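## Task

Take the tube standing in well B3 of the blue source rack RA and seat it in well B2 of the white destination rack RB. Every tube not named must end up upright in its original well (moving them temporarily is allowed). Both racks must finish roughly at their starting spots, flat on the bench mat (temporary moves allowed). Anything that stays correct only because the robot is holding it is not counted. Release the tube and bring the gripper away; contact with DONE or its housing is acceptable. Once all of this is true, open the gripper and press DONE; the job is over when DONE is pressed down. Pressing DONE while a required change is still wrong is worse than never pressing it.

## Robot and tools

ROBOT. One six-joint arm with a two-finger parallel gripper. Joints run waist, shoulder, elbow, wrist pitch, wrist yaw, wrist roll; ranges in rad: waist -2.618 to 3.054, shoulder 0.000 to 3.142, elbow 0.000 to 3.142, wrist pitch -1.571 to 1.571, wrist yaw -1.571 to 1.571, wrist roll -2.094 to 2.094. The fingers extend along the gripper's own +z axis and close along its y axis. The reported hand point (end_effector_position) sits midway between the finger pads, roughly 1 cm short of the tips. The base may sit on a block or post and be slightly tilted; the clearance check treats that mount as part of the arm.

SCENE. Frame origin is on the table top straight under the base; +z is up, and looking along +x, +y is to the left. Positions are metres, orientations quaternions written w first (qw, qx, qy, qz). RA is the blue rack, RB the white one; at the start row A of each is closest to the base and column 1 is on the left seen from the base. Racks are loose. A DONE button has a lamp above it; push until the lamp lights. Loose items may occasionally get a brief outside shove.

execute_actions(actions). actions is a list of actions; each action is a list of up to 15 rows; each row is 8 plain numbers [x, y, z, qw, qx, qy, qz, opening]. x, y, z and the quaternion are an absolute target for the hand point in the scene frame, not an offset. Each row lasts one control step (1/30 s); if fewer than 15 rows are given, the last is repeated to fill 15 steps. An empty list just returns state and images. An action is rejected if any target lies over 0.6 m from the gripper's start-of-action position along any gripper axis; if the first action fails that test against the latest reported state, or any action is malformed, nothing in the call runs. Repeat the desired quaternion in every row rather than copying a drifted one from a result.

opening: absolute command from -1 (closed) to +1 (fully open, 0.094 m). Away from the ends, fingers go to where grip_measured would read that value. To grasp, command below grip_measured: about 0.03 under holds firmly, less holds gently. Pad force tops out near 50 to 62 N, lower for parts thinner than about 2 mm, with a brief higher spike at first contact.

move(target, speed, blocking). target is one 8-number row as above: an absolute pose plus opening (opening is applied at the start). speed is path top speed in m/s, 0.002 to 0.5, default 0.25; turning is capped at twice that in rad/s. The straight path lasts 0.5 to 10 s (longer ones halt early, short of target), turns the short way, and ignores obstacles. Actual speed can exceed speed, mainly with the arm stretched. blocking=false returns after 0.5 s while motion continues; until a result shows it ended, use wait or stop before any other motion call.

wait(seconds): 0 to 10; robot holds its last command; returns early if a running move ends. stop(): brakes a running move (needs stopping distance); fingers keep moving. zoom_image(camera, region): camera is cam_head_left, cam_head_right, cam_high, cam_low or cam_wrist; region is [x0, y0, x1, y1] in that camera's pixels, top-left origin, at most 504 by 504. Image sizes: wrist 504x504, all others 896x504. finished_scene(scene): pass the current scene's number; irreversible.

CONTROL BEHAVIOUR. Each step the commanded pose is limited to within 70 mm and 16 degrees of the measured pose, then damped inverse kinematics drives the joints, favouring position over orientation. After an action the arm continues at most to that last limited pose, so long reaches need further actions. Motions often stop a centimetre or more from the command, usually low. The elbow cannot fully straighten.

RESULTS. The state line gives end_effector_position and end_effector_quat_wxyz (the printout can be off, more at long reach). Hand target is where the controller is currently heading. grip_measured is the finger opening on the command scale (readings may be biased up to about 1 mm for the whole scene). Joint positions and Joint velocities list the six joints (rad, rad/s) then pad gap (m, m/s). Joint torques list total drive output per joint, nonzero even in free air, with fixed per-unit offsets and noise. A move: line reports the ending (done = at rest near target; otherwise off_target, moving, held, fault), the limits that acted (paced = pose was clipped; held = a check blocked steps, after which the arm may surge fast), and distance to target. A pose unreachable line means the clearance check altered or blocked the command. FAULT lines mark stops; MOTOR HOT appears from 75 °C, a stop at 90 °C, and at 100 °C the arm and gripper go limp. Camera calibration (pinhole with radial distortion; wrist is fisheye) may shift slightly; results list cameras whose values changed.

AVOID. Knocking or placing anything off the table. Dropping or slipping tubes, slamming or hitting hard, pressing hard into contact: faster motion and targets set deeper past contact push harder, and a blocked arm keeps pushing until a new command. Holding loads for long heats motors. Do not press DONE unless the tube is seated and everything else is upright and in place.

Each tool is called after "Request:" as a command line: name --argument value for each argument, lists and objects as JSON in quotes; but a table of rows of numbers goes row by row, as --pt "numbers of a row", without its own name.

## Session

Request:
execute_actions --actions '[]'

Scene clock: 0.00 s.
end_effector_position=(+0.3114, +0.4453, +0.3648) grip_measured=+1.000 end_effector_quat_wxyz=(-0.349, +0.654, -0.658, -0.134)
Joint positions: [ 1.275  2.323  2.181 -0.872  0.613 -0.624  0.094]
Joint velocities: [-0.012 -0.012 -0.007 -0.051  0.022  0.007  0.   ]
Joint torques (N m, as the arm reports them, + toward a larger angle): no reading
Motor temperatures (°C, as the motors report them): [20 21 19 22 21 22]
Hand target: +0.310, +0.446, +0.388; -0.371, +0.641, -0.655, -0.150

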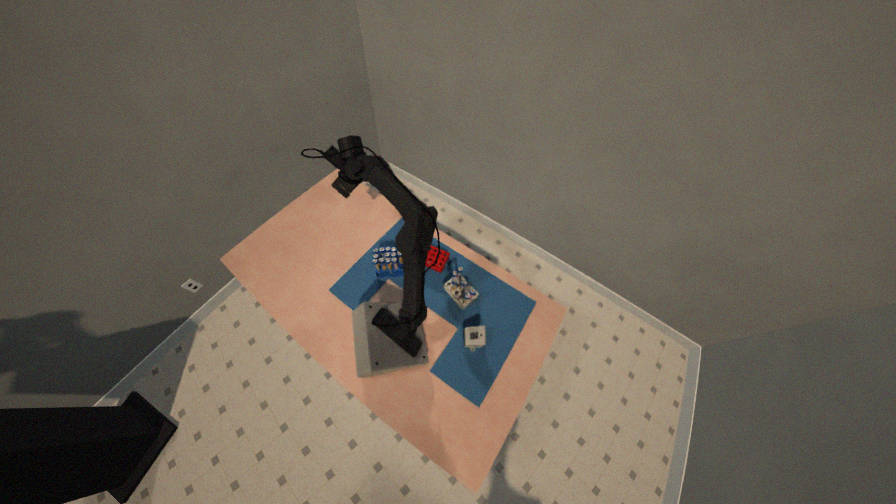

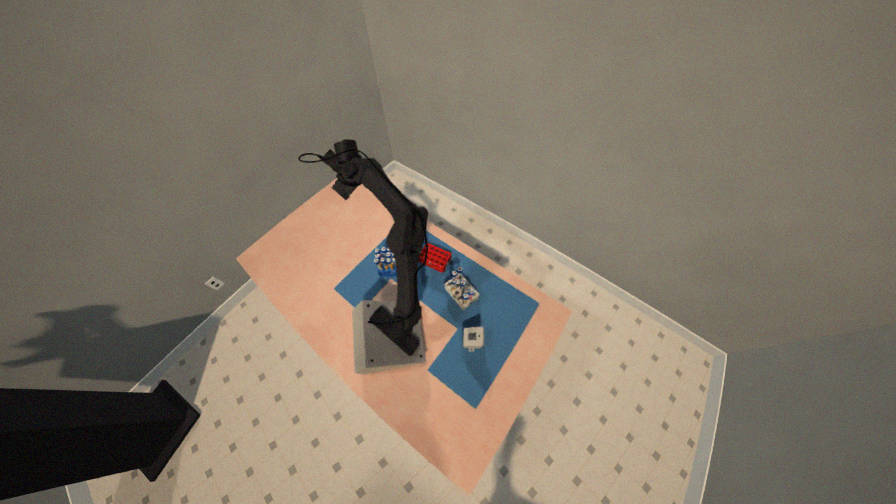

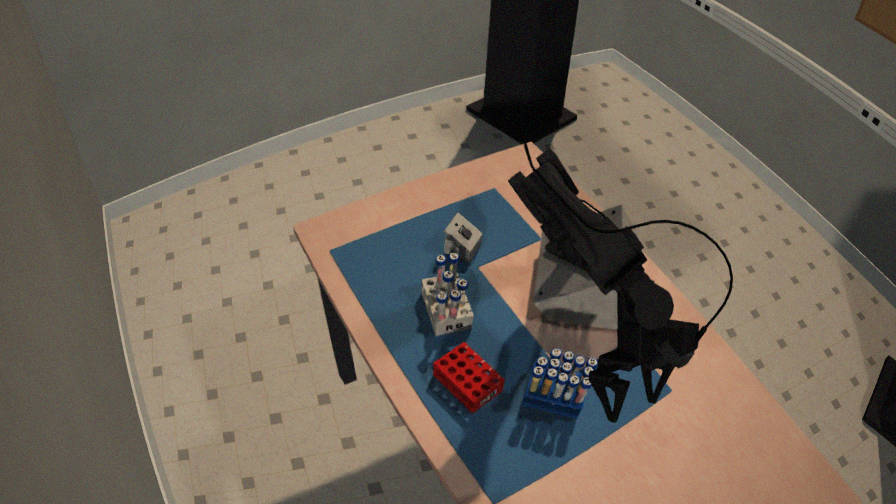

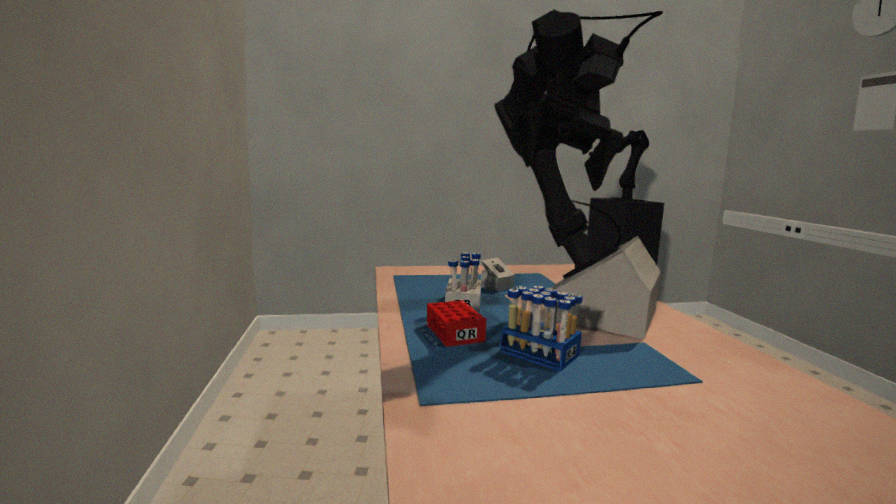

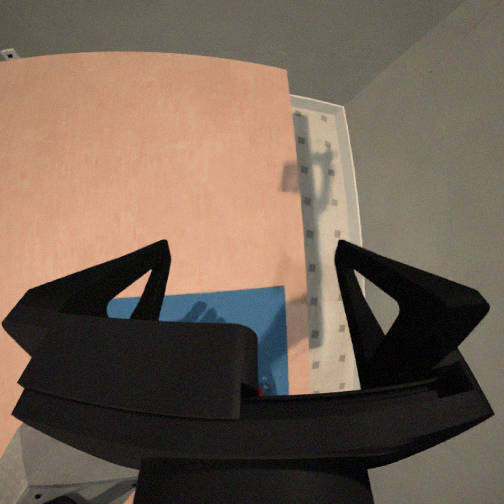

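Request:
move --target '[0.28,0.19,0.28,0,0.707,-0.707,0,1]'

Scene clock: 7.10 s.
end_effector_position=(+0.2756, +0.1972, +0.2707) grip_measured=+1.000 end_effector_quat_wxyz=(-0.042, +0.715, -0.698, -0.007)
Joint positions: [ 1.158  1.903  1.681 -1.552  0.629 -0.298  0.094]
Joint velocities: [-0.002 -0.012 -0.022  0.007  0.007 -0.037  0.   ]
Joint torques (N m, as the arm reports them, + toward a larger angle): [ 5.2  -8.02  3.67  0.16 -0.1   0.09]
Motor temperatures (°C, as the motors report them): [21 23 20 23 21 22]
Hand target: +0.275, +0.193, +0.277; -0.050, +0.708, -0.704, -0.016
Off the commanded pose: 0.013 m, 5 deg.
joint sent to its limit — the command would take joint 4 (wrist pitch) past its lower limit, so that joint was sent only as far as its limit.
move: off_target
camera_calibration (this result's frames):
cam_wrist: T_world_to_cam=[[0.998039, 0.0401701, 0.0480031, -0.29736], [0.00815542, -0.843819, 0.536566, 0.0203854], [0.0620598, -0.535123, -0.842492, 0.442007], [0, 0, 0, 1]] pos_world=[0.26918, 0.265675, 0.375723]

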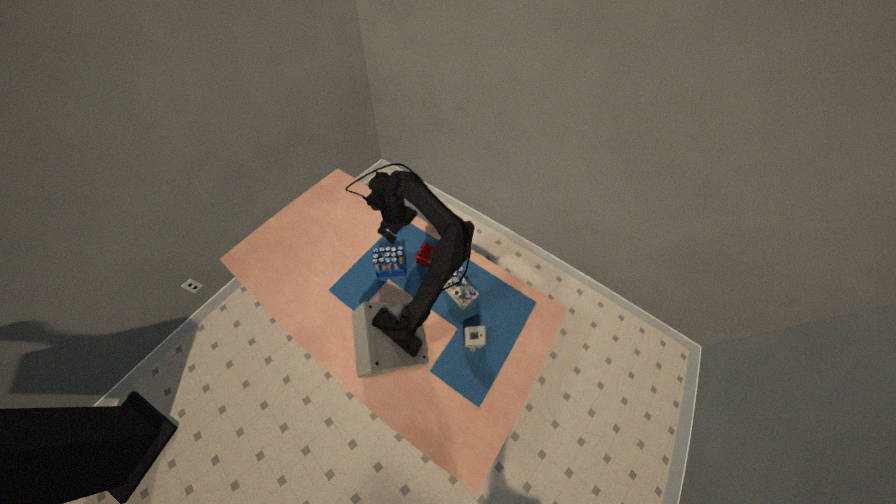

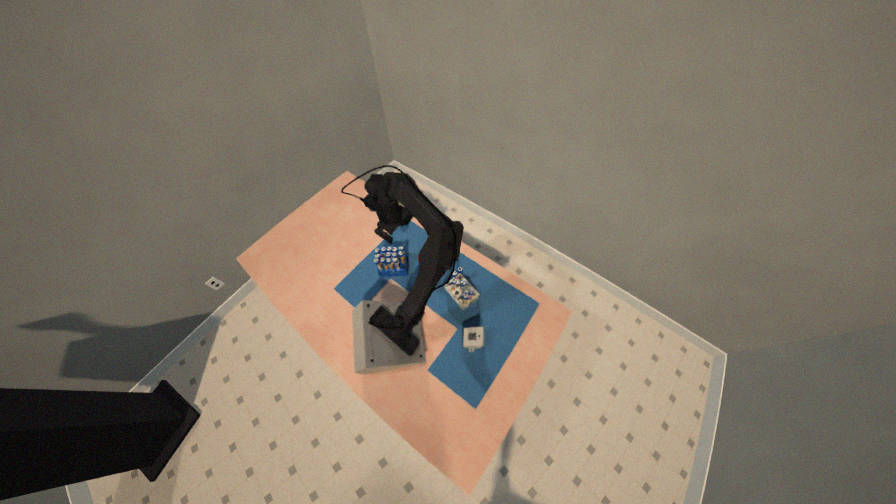

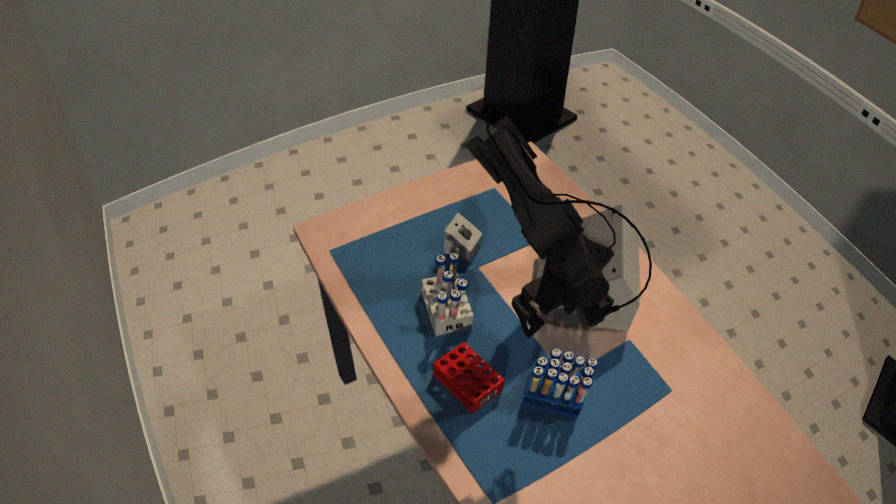

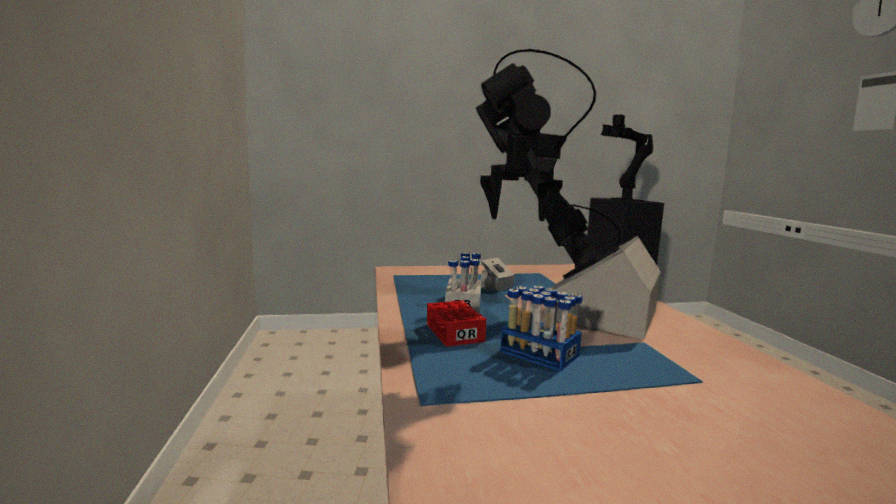

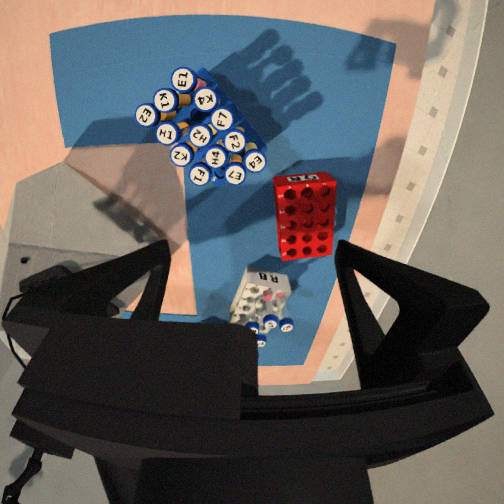

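Request:
move --target '[0.228,0.241,0.18,0,0.707,-0.707,0,-0.3]'

Request:
zoom_image --camera "cam_low" --region '[420,200,660,380]'

Scene clock: 25.27 s.
end_effector_position=(+0.2270, +0.2367, +0.1751) grip_measured=-0.298 end_effector_quat_wxyz=(+0.013, +0.717, -0.697, +0.011)
Joint positions: [ 1.126  2.073  1.442 -1.26   0.614 -0.261  0.033]
Joint velocities: [-0.002  0.002 -0.002  0.007 -0.037 -0.037  0.001]
Joint torques (N m, as the arm reports them, + toward a larger angle): [ 5.34 -8.29  4.33  0.15 -0.07  0.09]
Motor temperatures (°C, as the motors report them): [21 23 20 23 21 22]
Hand target: +0.228, +0.242, +0.180; -0.000, +0.708, -0.707, +0.001
Off the commanded pose: 0.007 m, 3 deg.
move: off_target
camera_calibration (this result's frames):
cam_wrist: T_world_to_cam=[[0.998872, 0.0468265, -0.00781442, -0.237832], [0.0416007, -0.784051, 0.619301, 0.0691524], [0.0228728, -0.618928, -0.785115, 0.404266], [0, 0, 0, 1]] pos_world=[0.22544, 0.315567, 0.27271]

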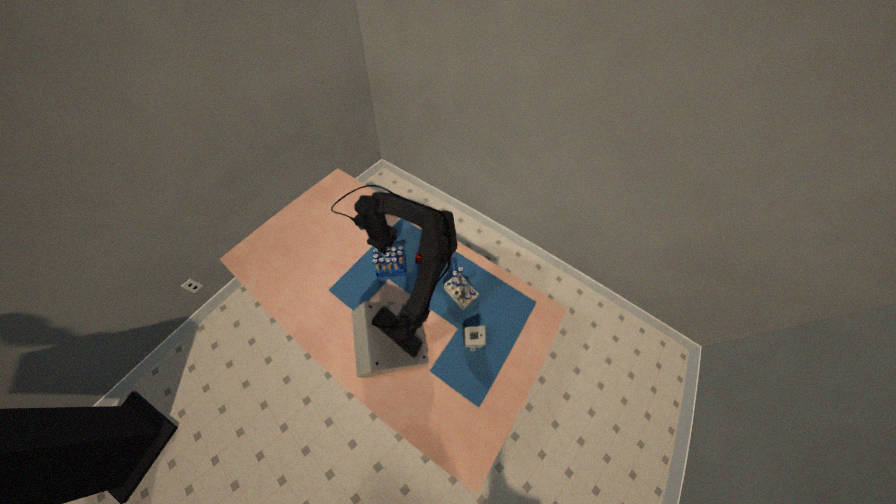

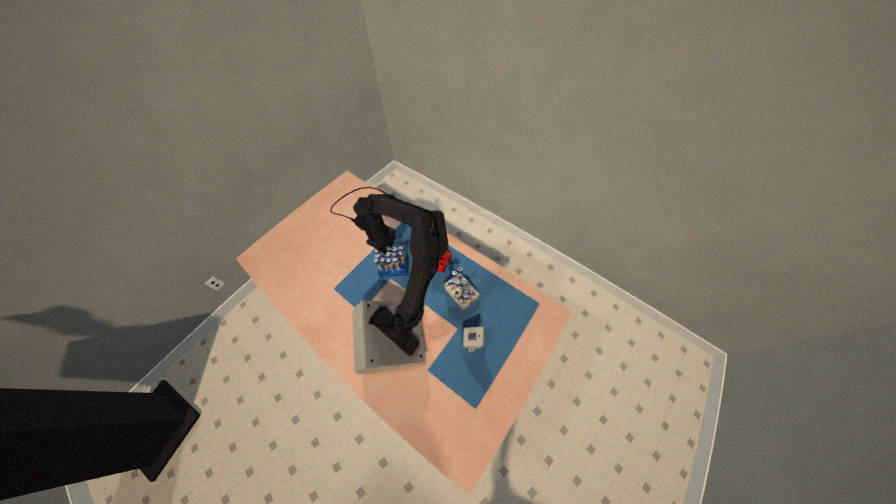

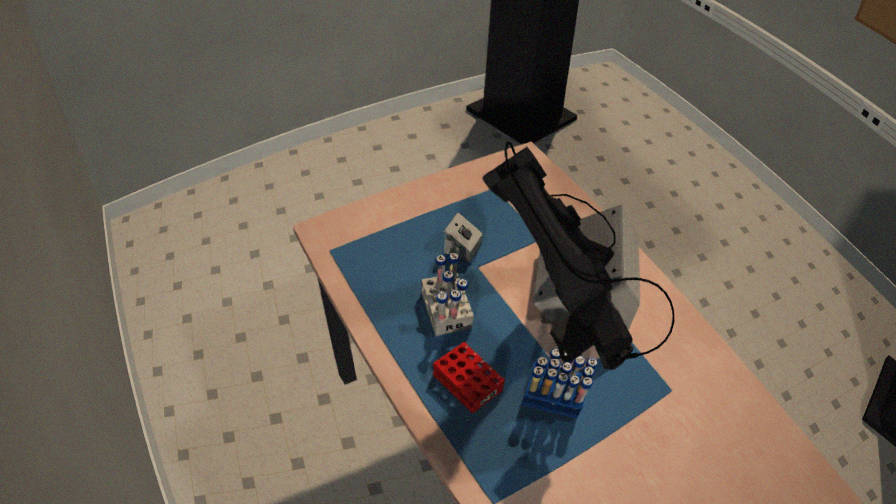

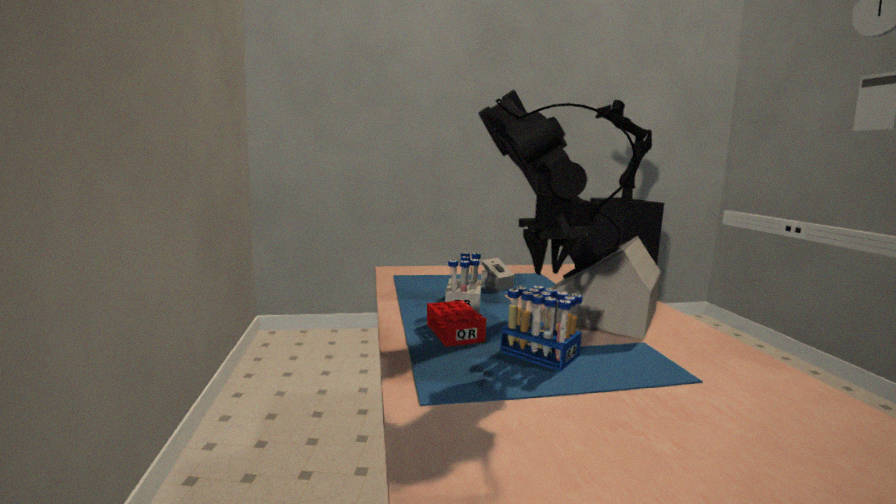

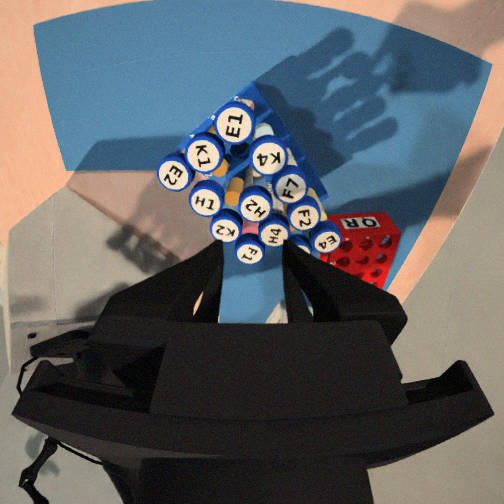

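Region (420, 200, 660, 380) of cam_low's 896x504 image, scaled by 2.100, with more detail than that image has; it fills the top 378 rows of this view, and the rest is white.

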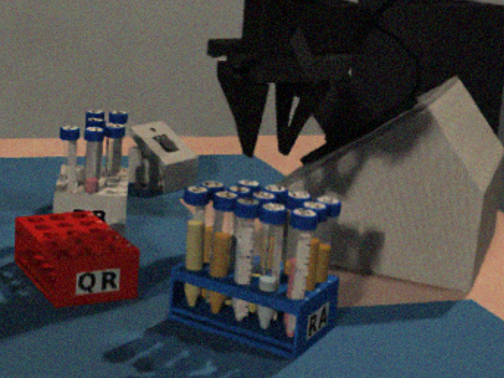

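Request:
move --target '[0.232,0.248,0.156,0,0.707,-0.707,0,-0.45]' --speed 0.05

Scene clock: 34.70 s.
end_effector_position=(+0.2358, +0.2424, +0.1593) grip_measured=-0.448 end_effector_quat_wxyz=(+0.004, +0.701, -0.713, +0.000)
Joint positions: [ 1.082  2.073  1.411 -1.166  0.618 -0.286  0.026]
Joint velocities: [ 0.012 -0.022  0.002  0.007  0.007  0.007  0.001]
Joint torques (N m, as the arm reports them, + toward a larger angle): [ 5.61 -5.96  3.79  0.25  0.   -0.08]
Motor temperatures (°C, as the motors report them): [21 23 20 23 21 22]
Hand target: +0.232, +0.248, +0.156; +0.000, +0.707, -0.708, +0.001
Off the commanded pose: 0.008 m, 1 deg.
move: done
camera_calibration (this result's frames):
cam_wrist: T_world_to_cam=[[0.999968, 0.000504604, -0.00794064, -0.236016], [0.00515037, -0.801749, 0.597639, 0.0993656], [-0.00606483, -0.597661, -0.801726, 0.399511], [0, 0, 0, 1]] pos_world=[0.23792, 0.318558, 0.259039]

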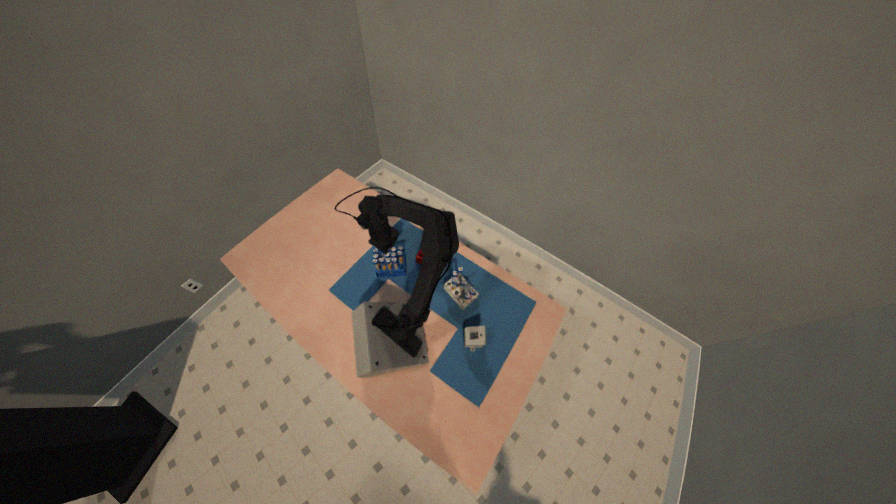

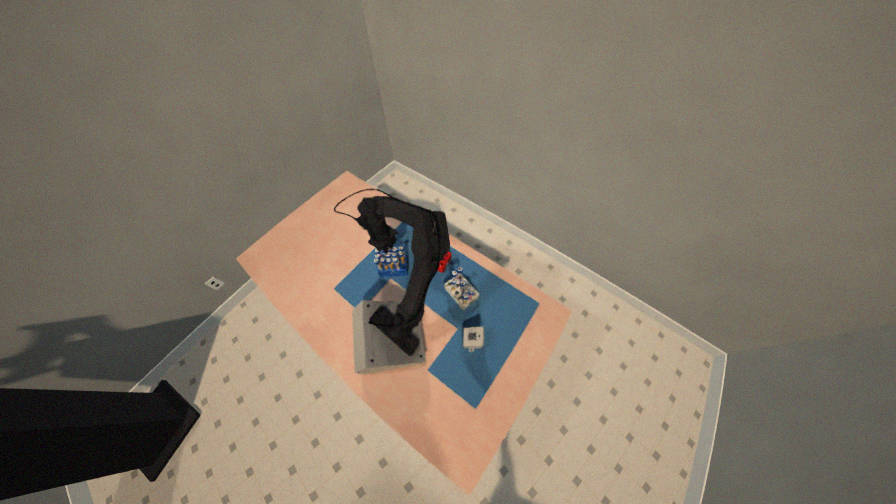

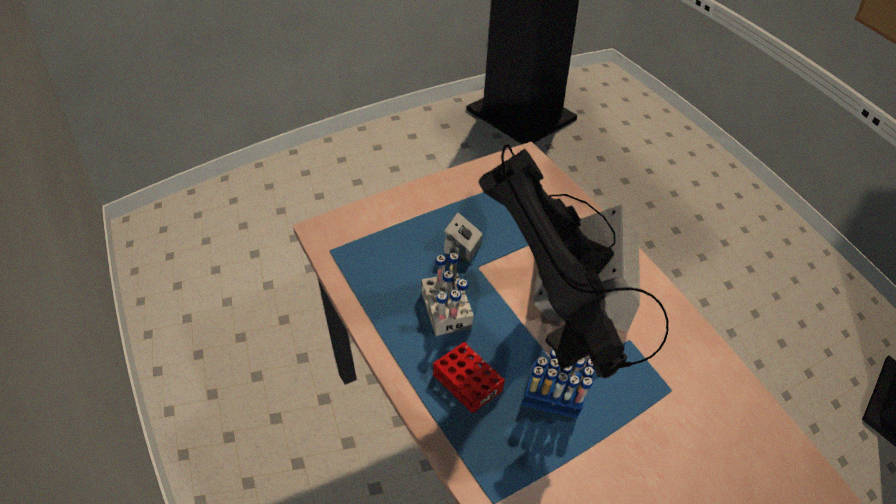

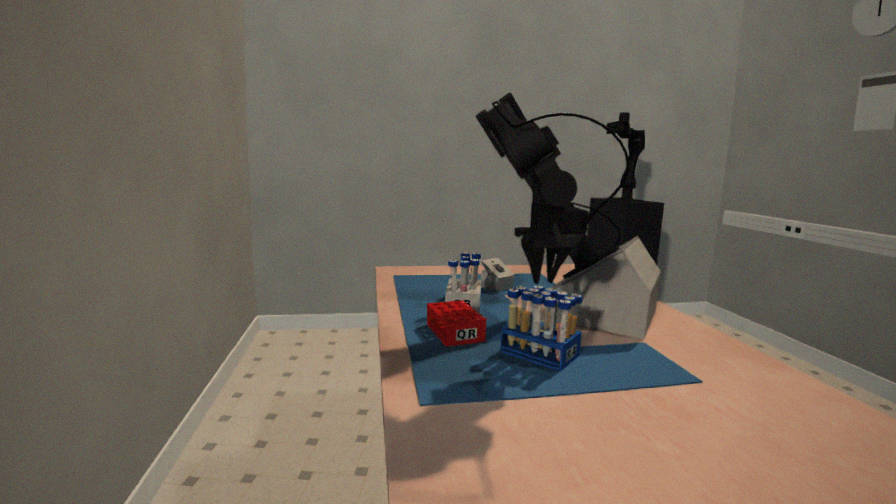

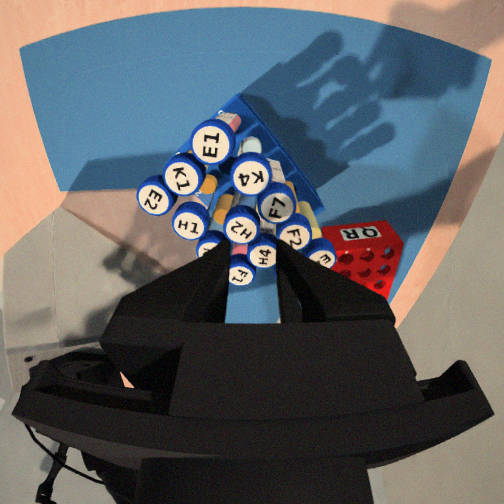

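Request:
move --target '[0.226,0.248,0.144,0,0.707,-0.707,0,-0.45]' --speed 0.03

Request:
zoom_image --camera "cam_low" --region '[480,230,620,330]'

Scene clock: 42.30 s.
end_effector_position=(+0.2275, +0.2433, +0.1442) grip_measured=-0.448 end_effector_quat_wxyz=(+0.008, +0.703, -0.711, +0.002)
Joint positions: [ 1.075  2.087  1.36  -1.108  0.618 -0.295  0.026]
Joint velocities: [ 0.012  0.012  0.007 -0.037  0.051 -0.022 -0.   ]
Joint torques (N m, as the arm reports them, + toward a larger angle): [ 5.6  -6.99  3.77  0.2   0.   -0.09]
Motor temperatures (°C, as the motors report them): [21 23 20 23 21 22]
Hand target: +0.226, +0.248, +0.144; +0.000, +0.707, -0.707, +0.000
Off the commanded pose: 0.005 m, 1 deg.
move: done
camera_calibration (this result's frames):
cam_wrist: T_world_to_cam=[[0.999902, 0.00802796, -0.0114963, -0.229183], [0.0133419, -0.796939, 0.603912, 0.105289], [-0.00431371, -0.604006, -0.796968, 0.38835], [0, 0, 0, 1]] pos_world=[0.229431, 0.320315, 0.243282]

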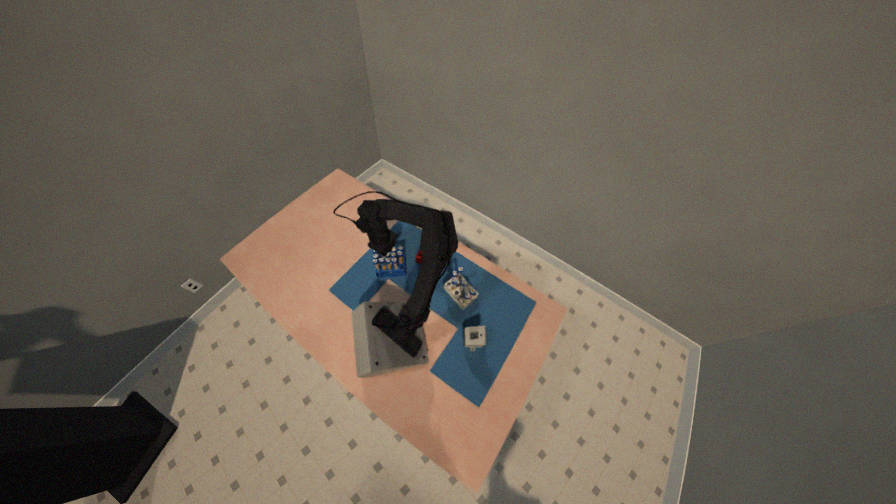

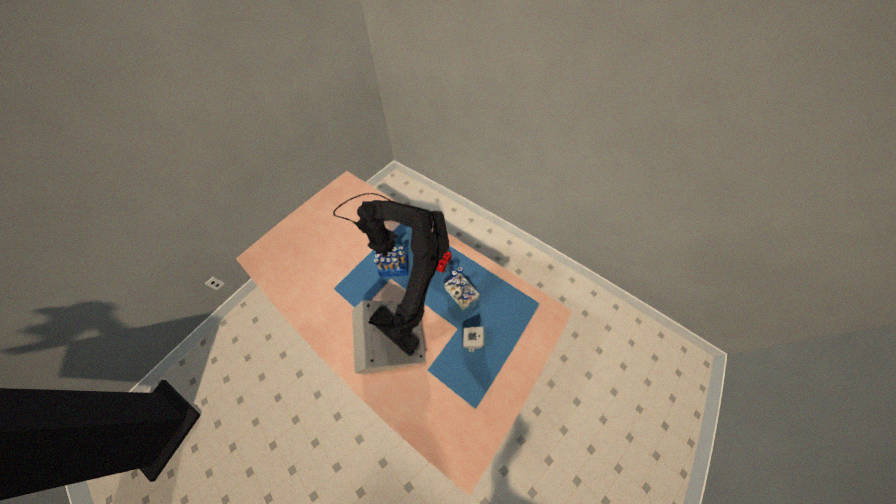

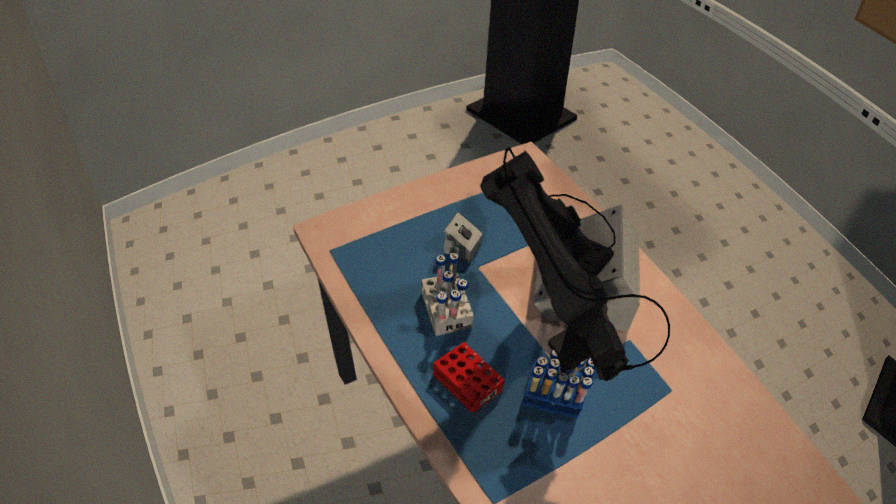

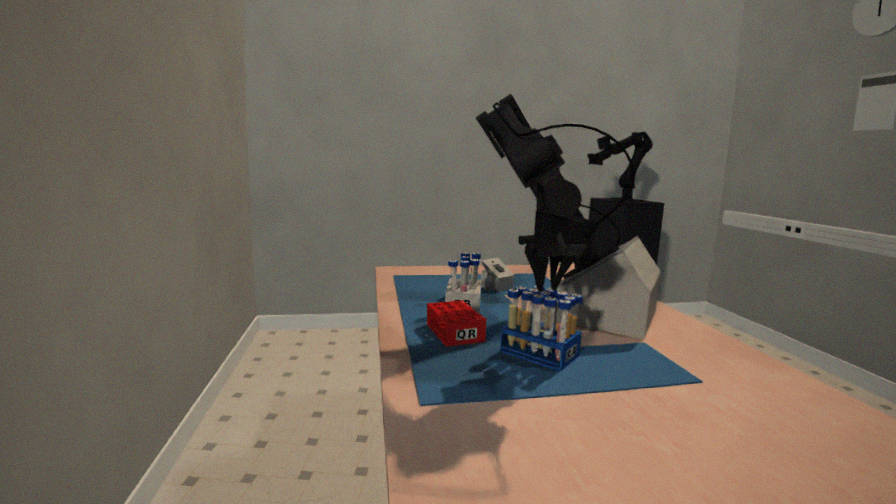

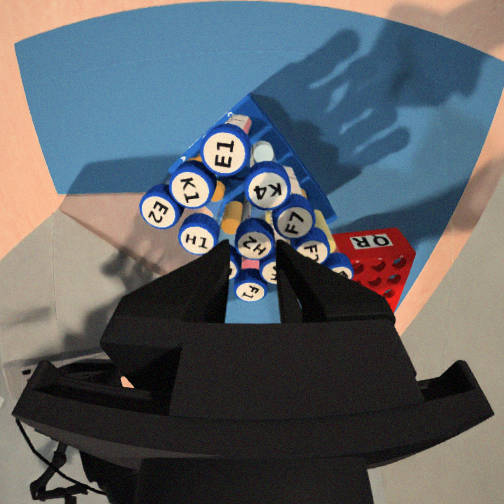

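Region (480, 230, 620, 330) of cam_low's 896x504 image, scaled by 3.600, with more detail than that image has; it fills the top 360 rows of this view, and the rest is white.

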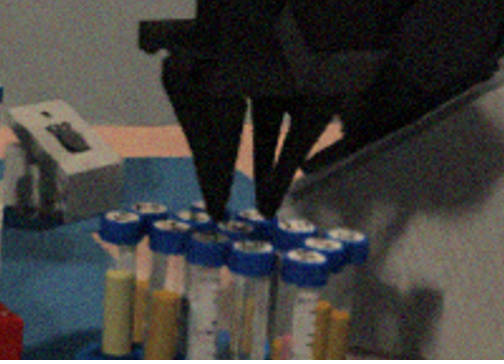

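Request:
move --target '[0.227,0.244,0.126,0,0.707,-0.707,0,-0.47]' --speed 0.02

Request:
zoom_image --camera "cam_low" --region '[480,230,620,330]'

Scene clock: 49.20 s.
end_effector_position=(+0.2257, +0.2396, +0.1275) grip_measured=-0.469 end_effector_quat_wxyz=(+0.011, +0.706, -0.709, +0.002)
Joint positions: [ 1.048  2.087  1.304 -1.039  0.623 -0.33   0.025]
Joint velocities: [ 0.017  0.007 -0.007 -0.051 -0.037 -0.007  0.001]
Joint torques (N m, as the arm reports them, + toward a larger angle): [ 4.97 -7.41  3.52  0.32  0.06 -0.12]
Motor temperatures (°C, as the motors report them): [21 23 20 23 21 22]
Hand target: +0.227, +0.244, +0.126; +0.000, +0.707, -0.707, +0.001
Off the commanded pose: 0.005 m, 1 deg.
move: done
camera_calibration (this result's frames):
cam_wrist: T_world_to_cam=[[0.99978, 0.014182, -0.0154253, -0.228442], [0.0206375, -0.793908, 0.607688, 0.109609], [-0.00362801, -0.607873, -0.794026, 0.373152], [0, 0, 0, 1]] pos_world=[0.227484, 0.317088, 0.226161]

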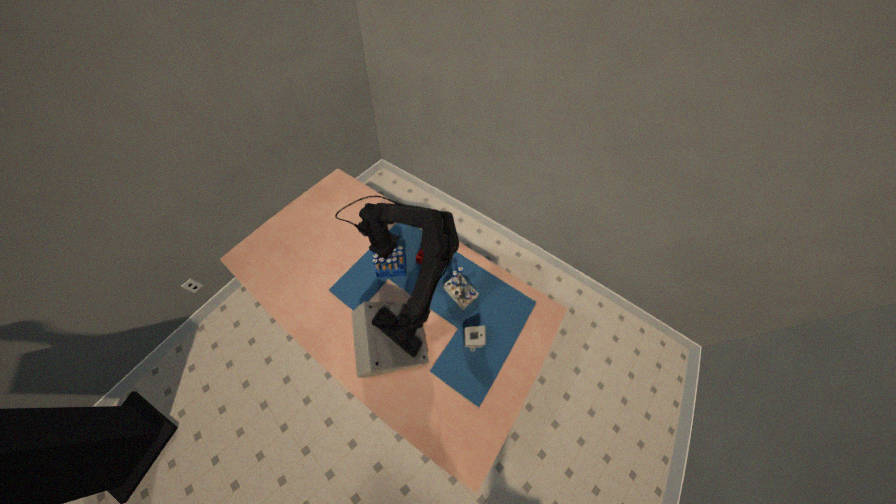

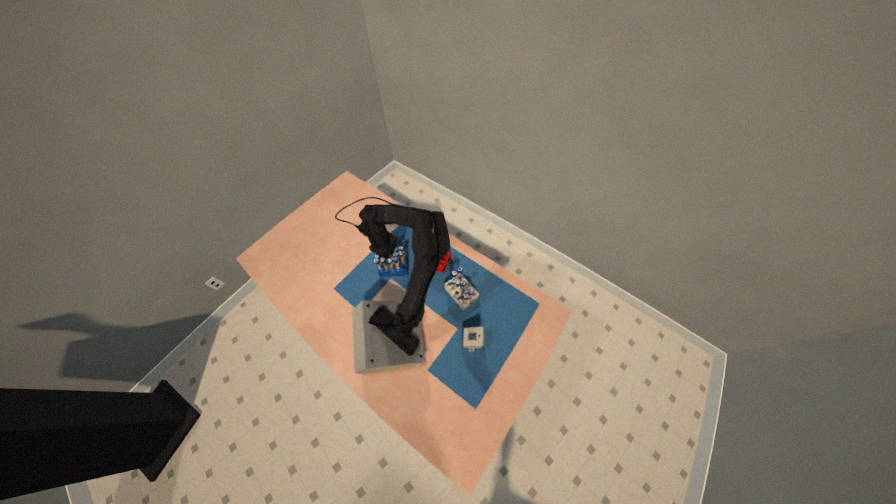

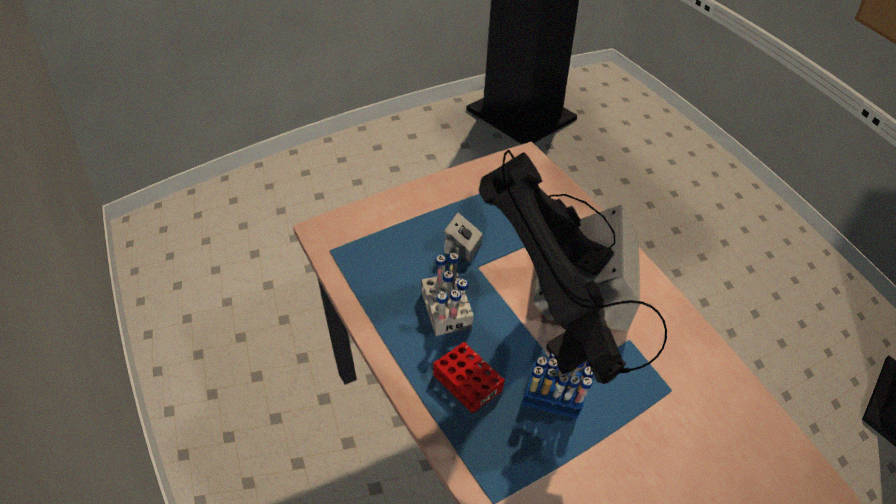

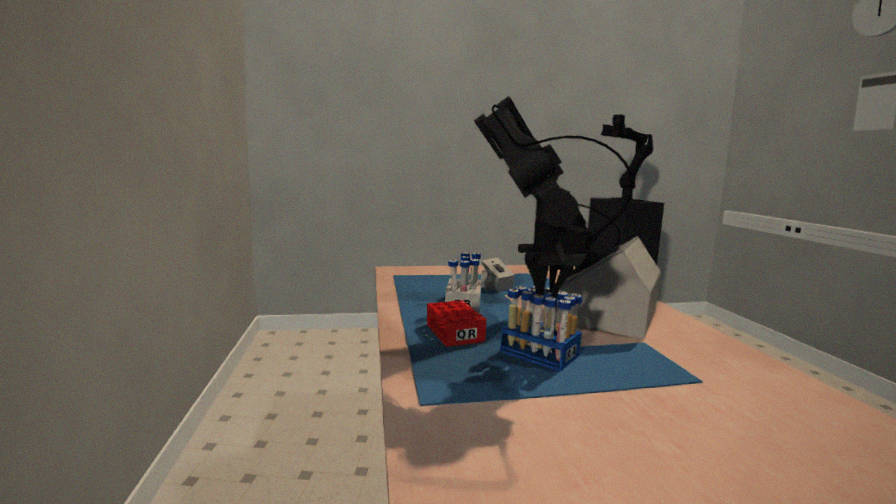

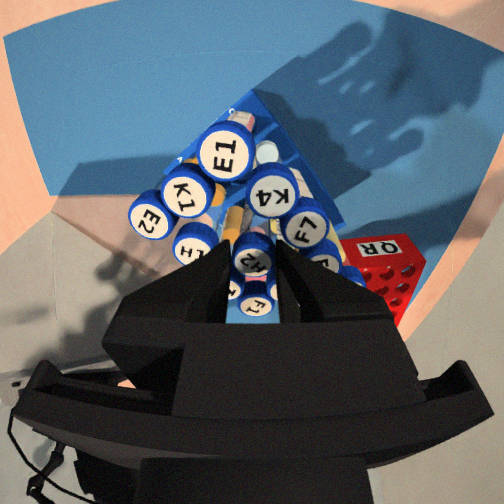

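Region (480, 230, 620, 330) of cam_low's 896x504 image, scaled by 3.600, with more detail than that image has; it fills the top 360 rows of this view, and the rest is white.

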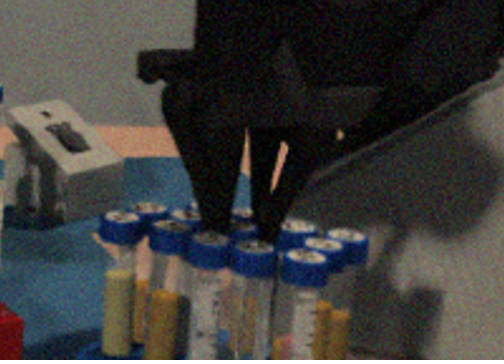

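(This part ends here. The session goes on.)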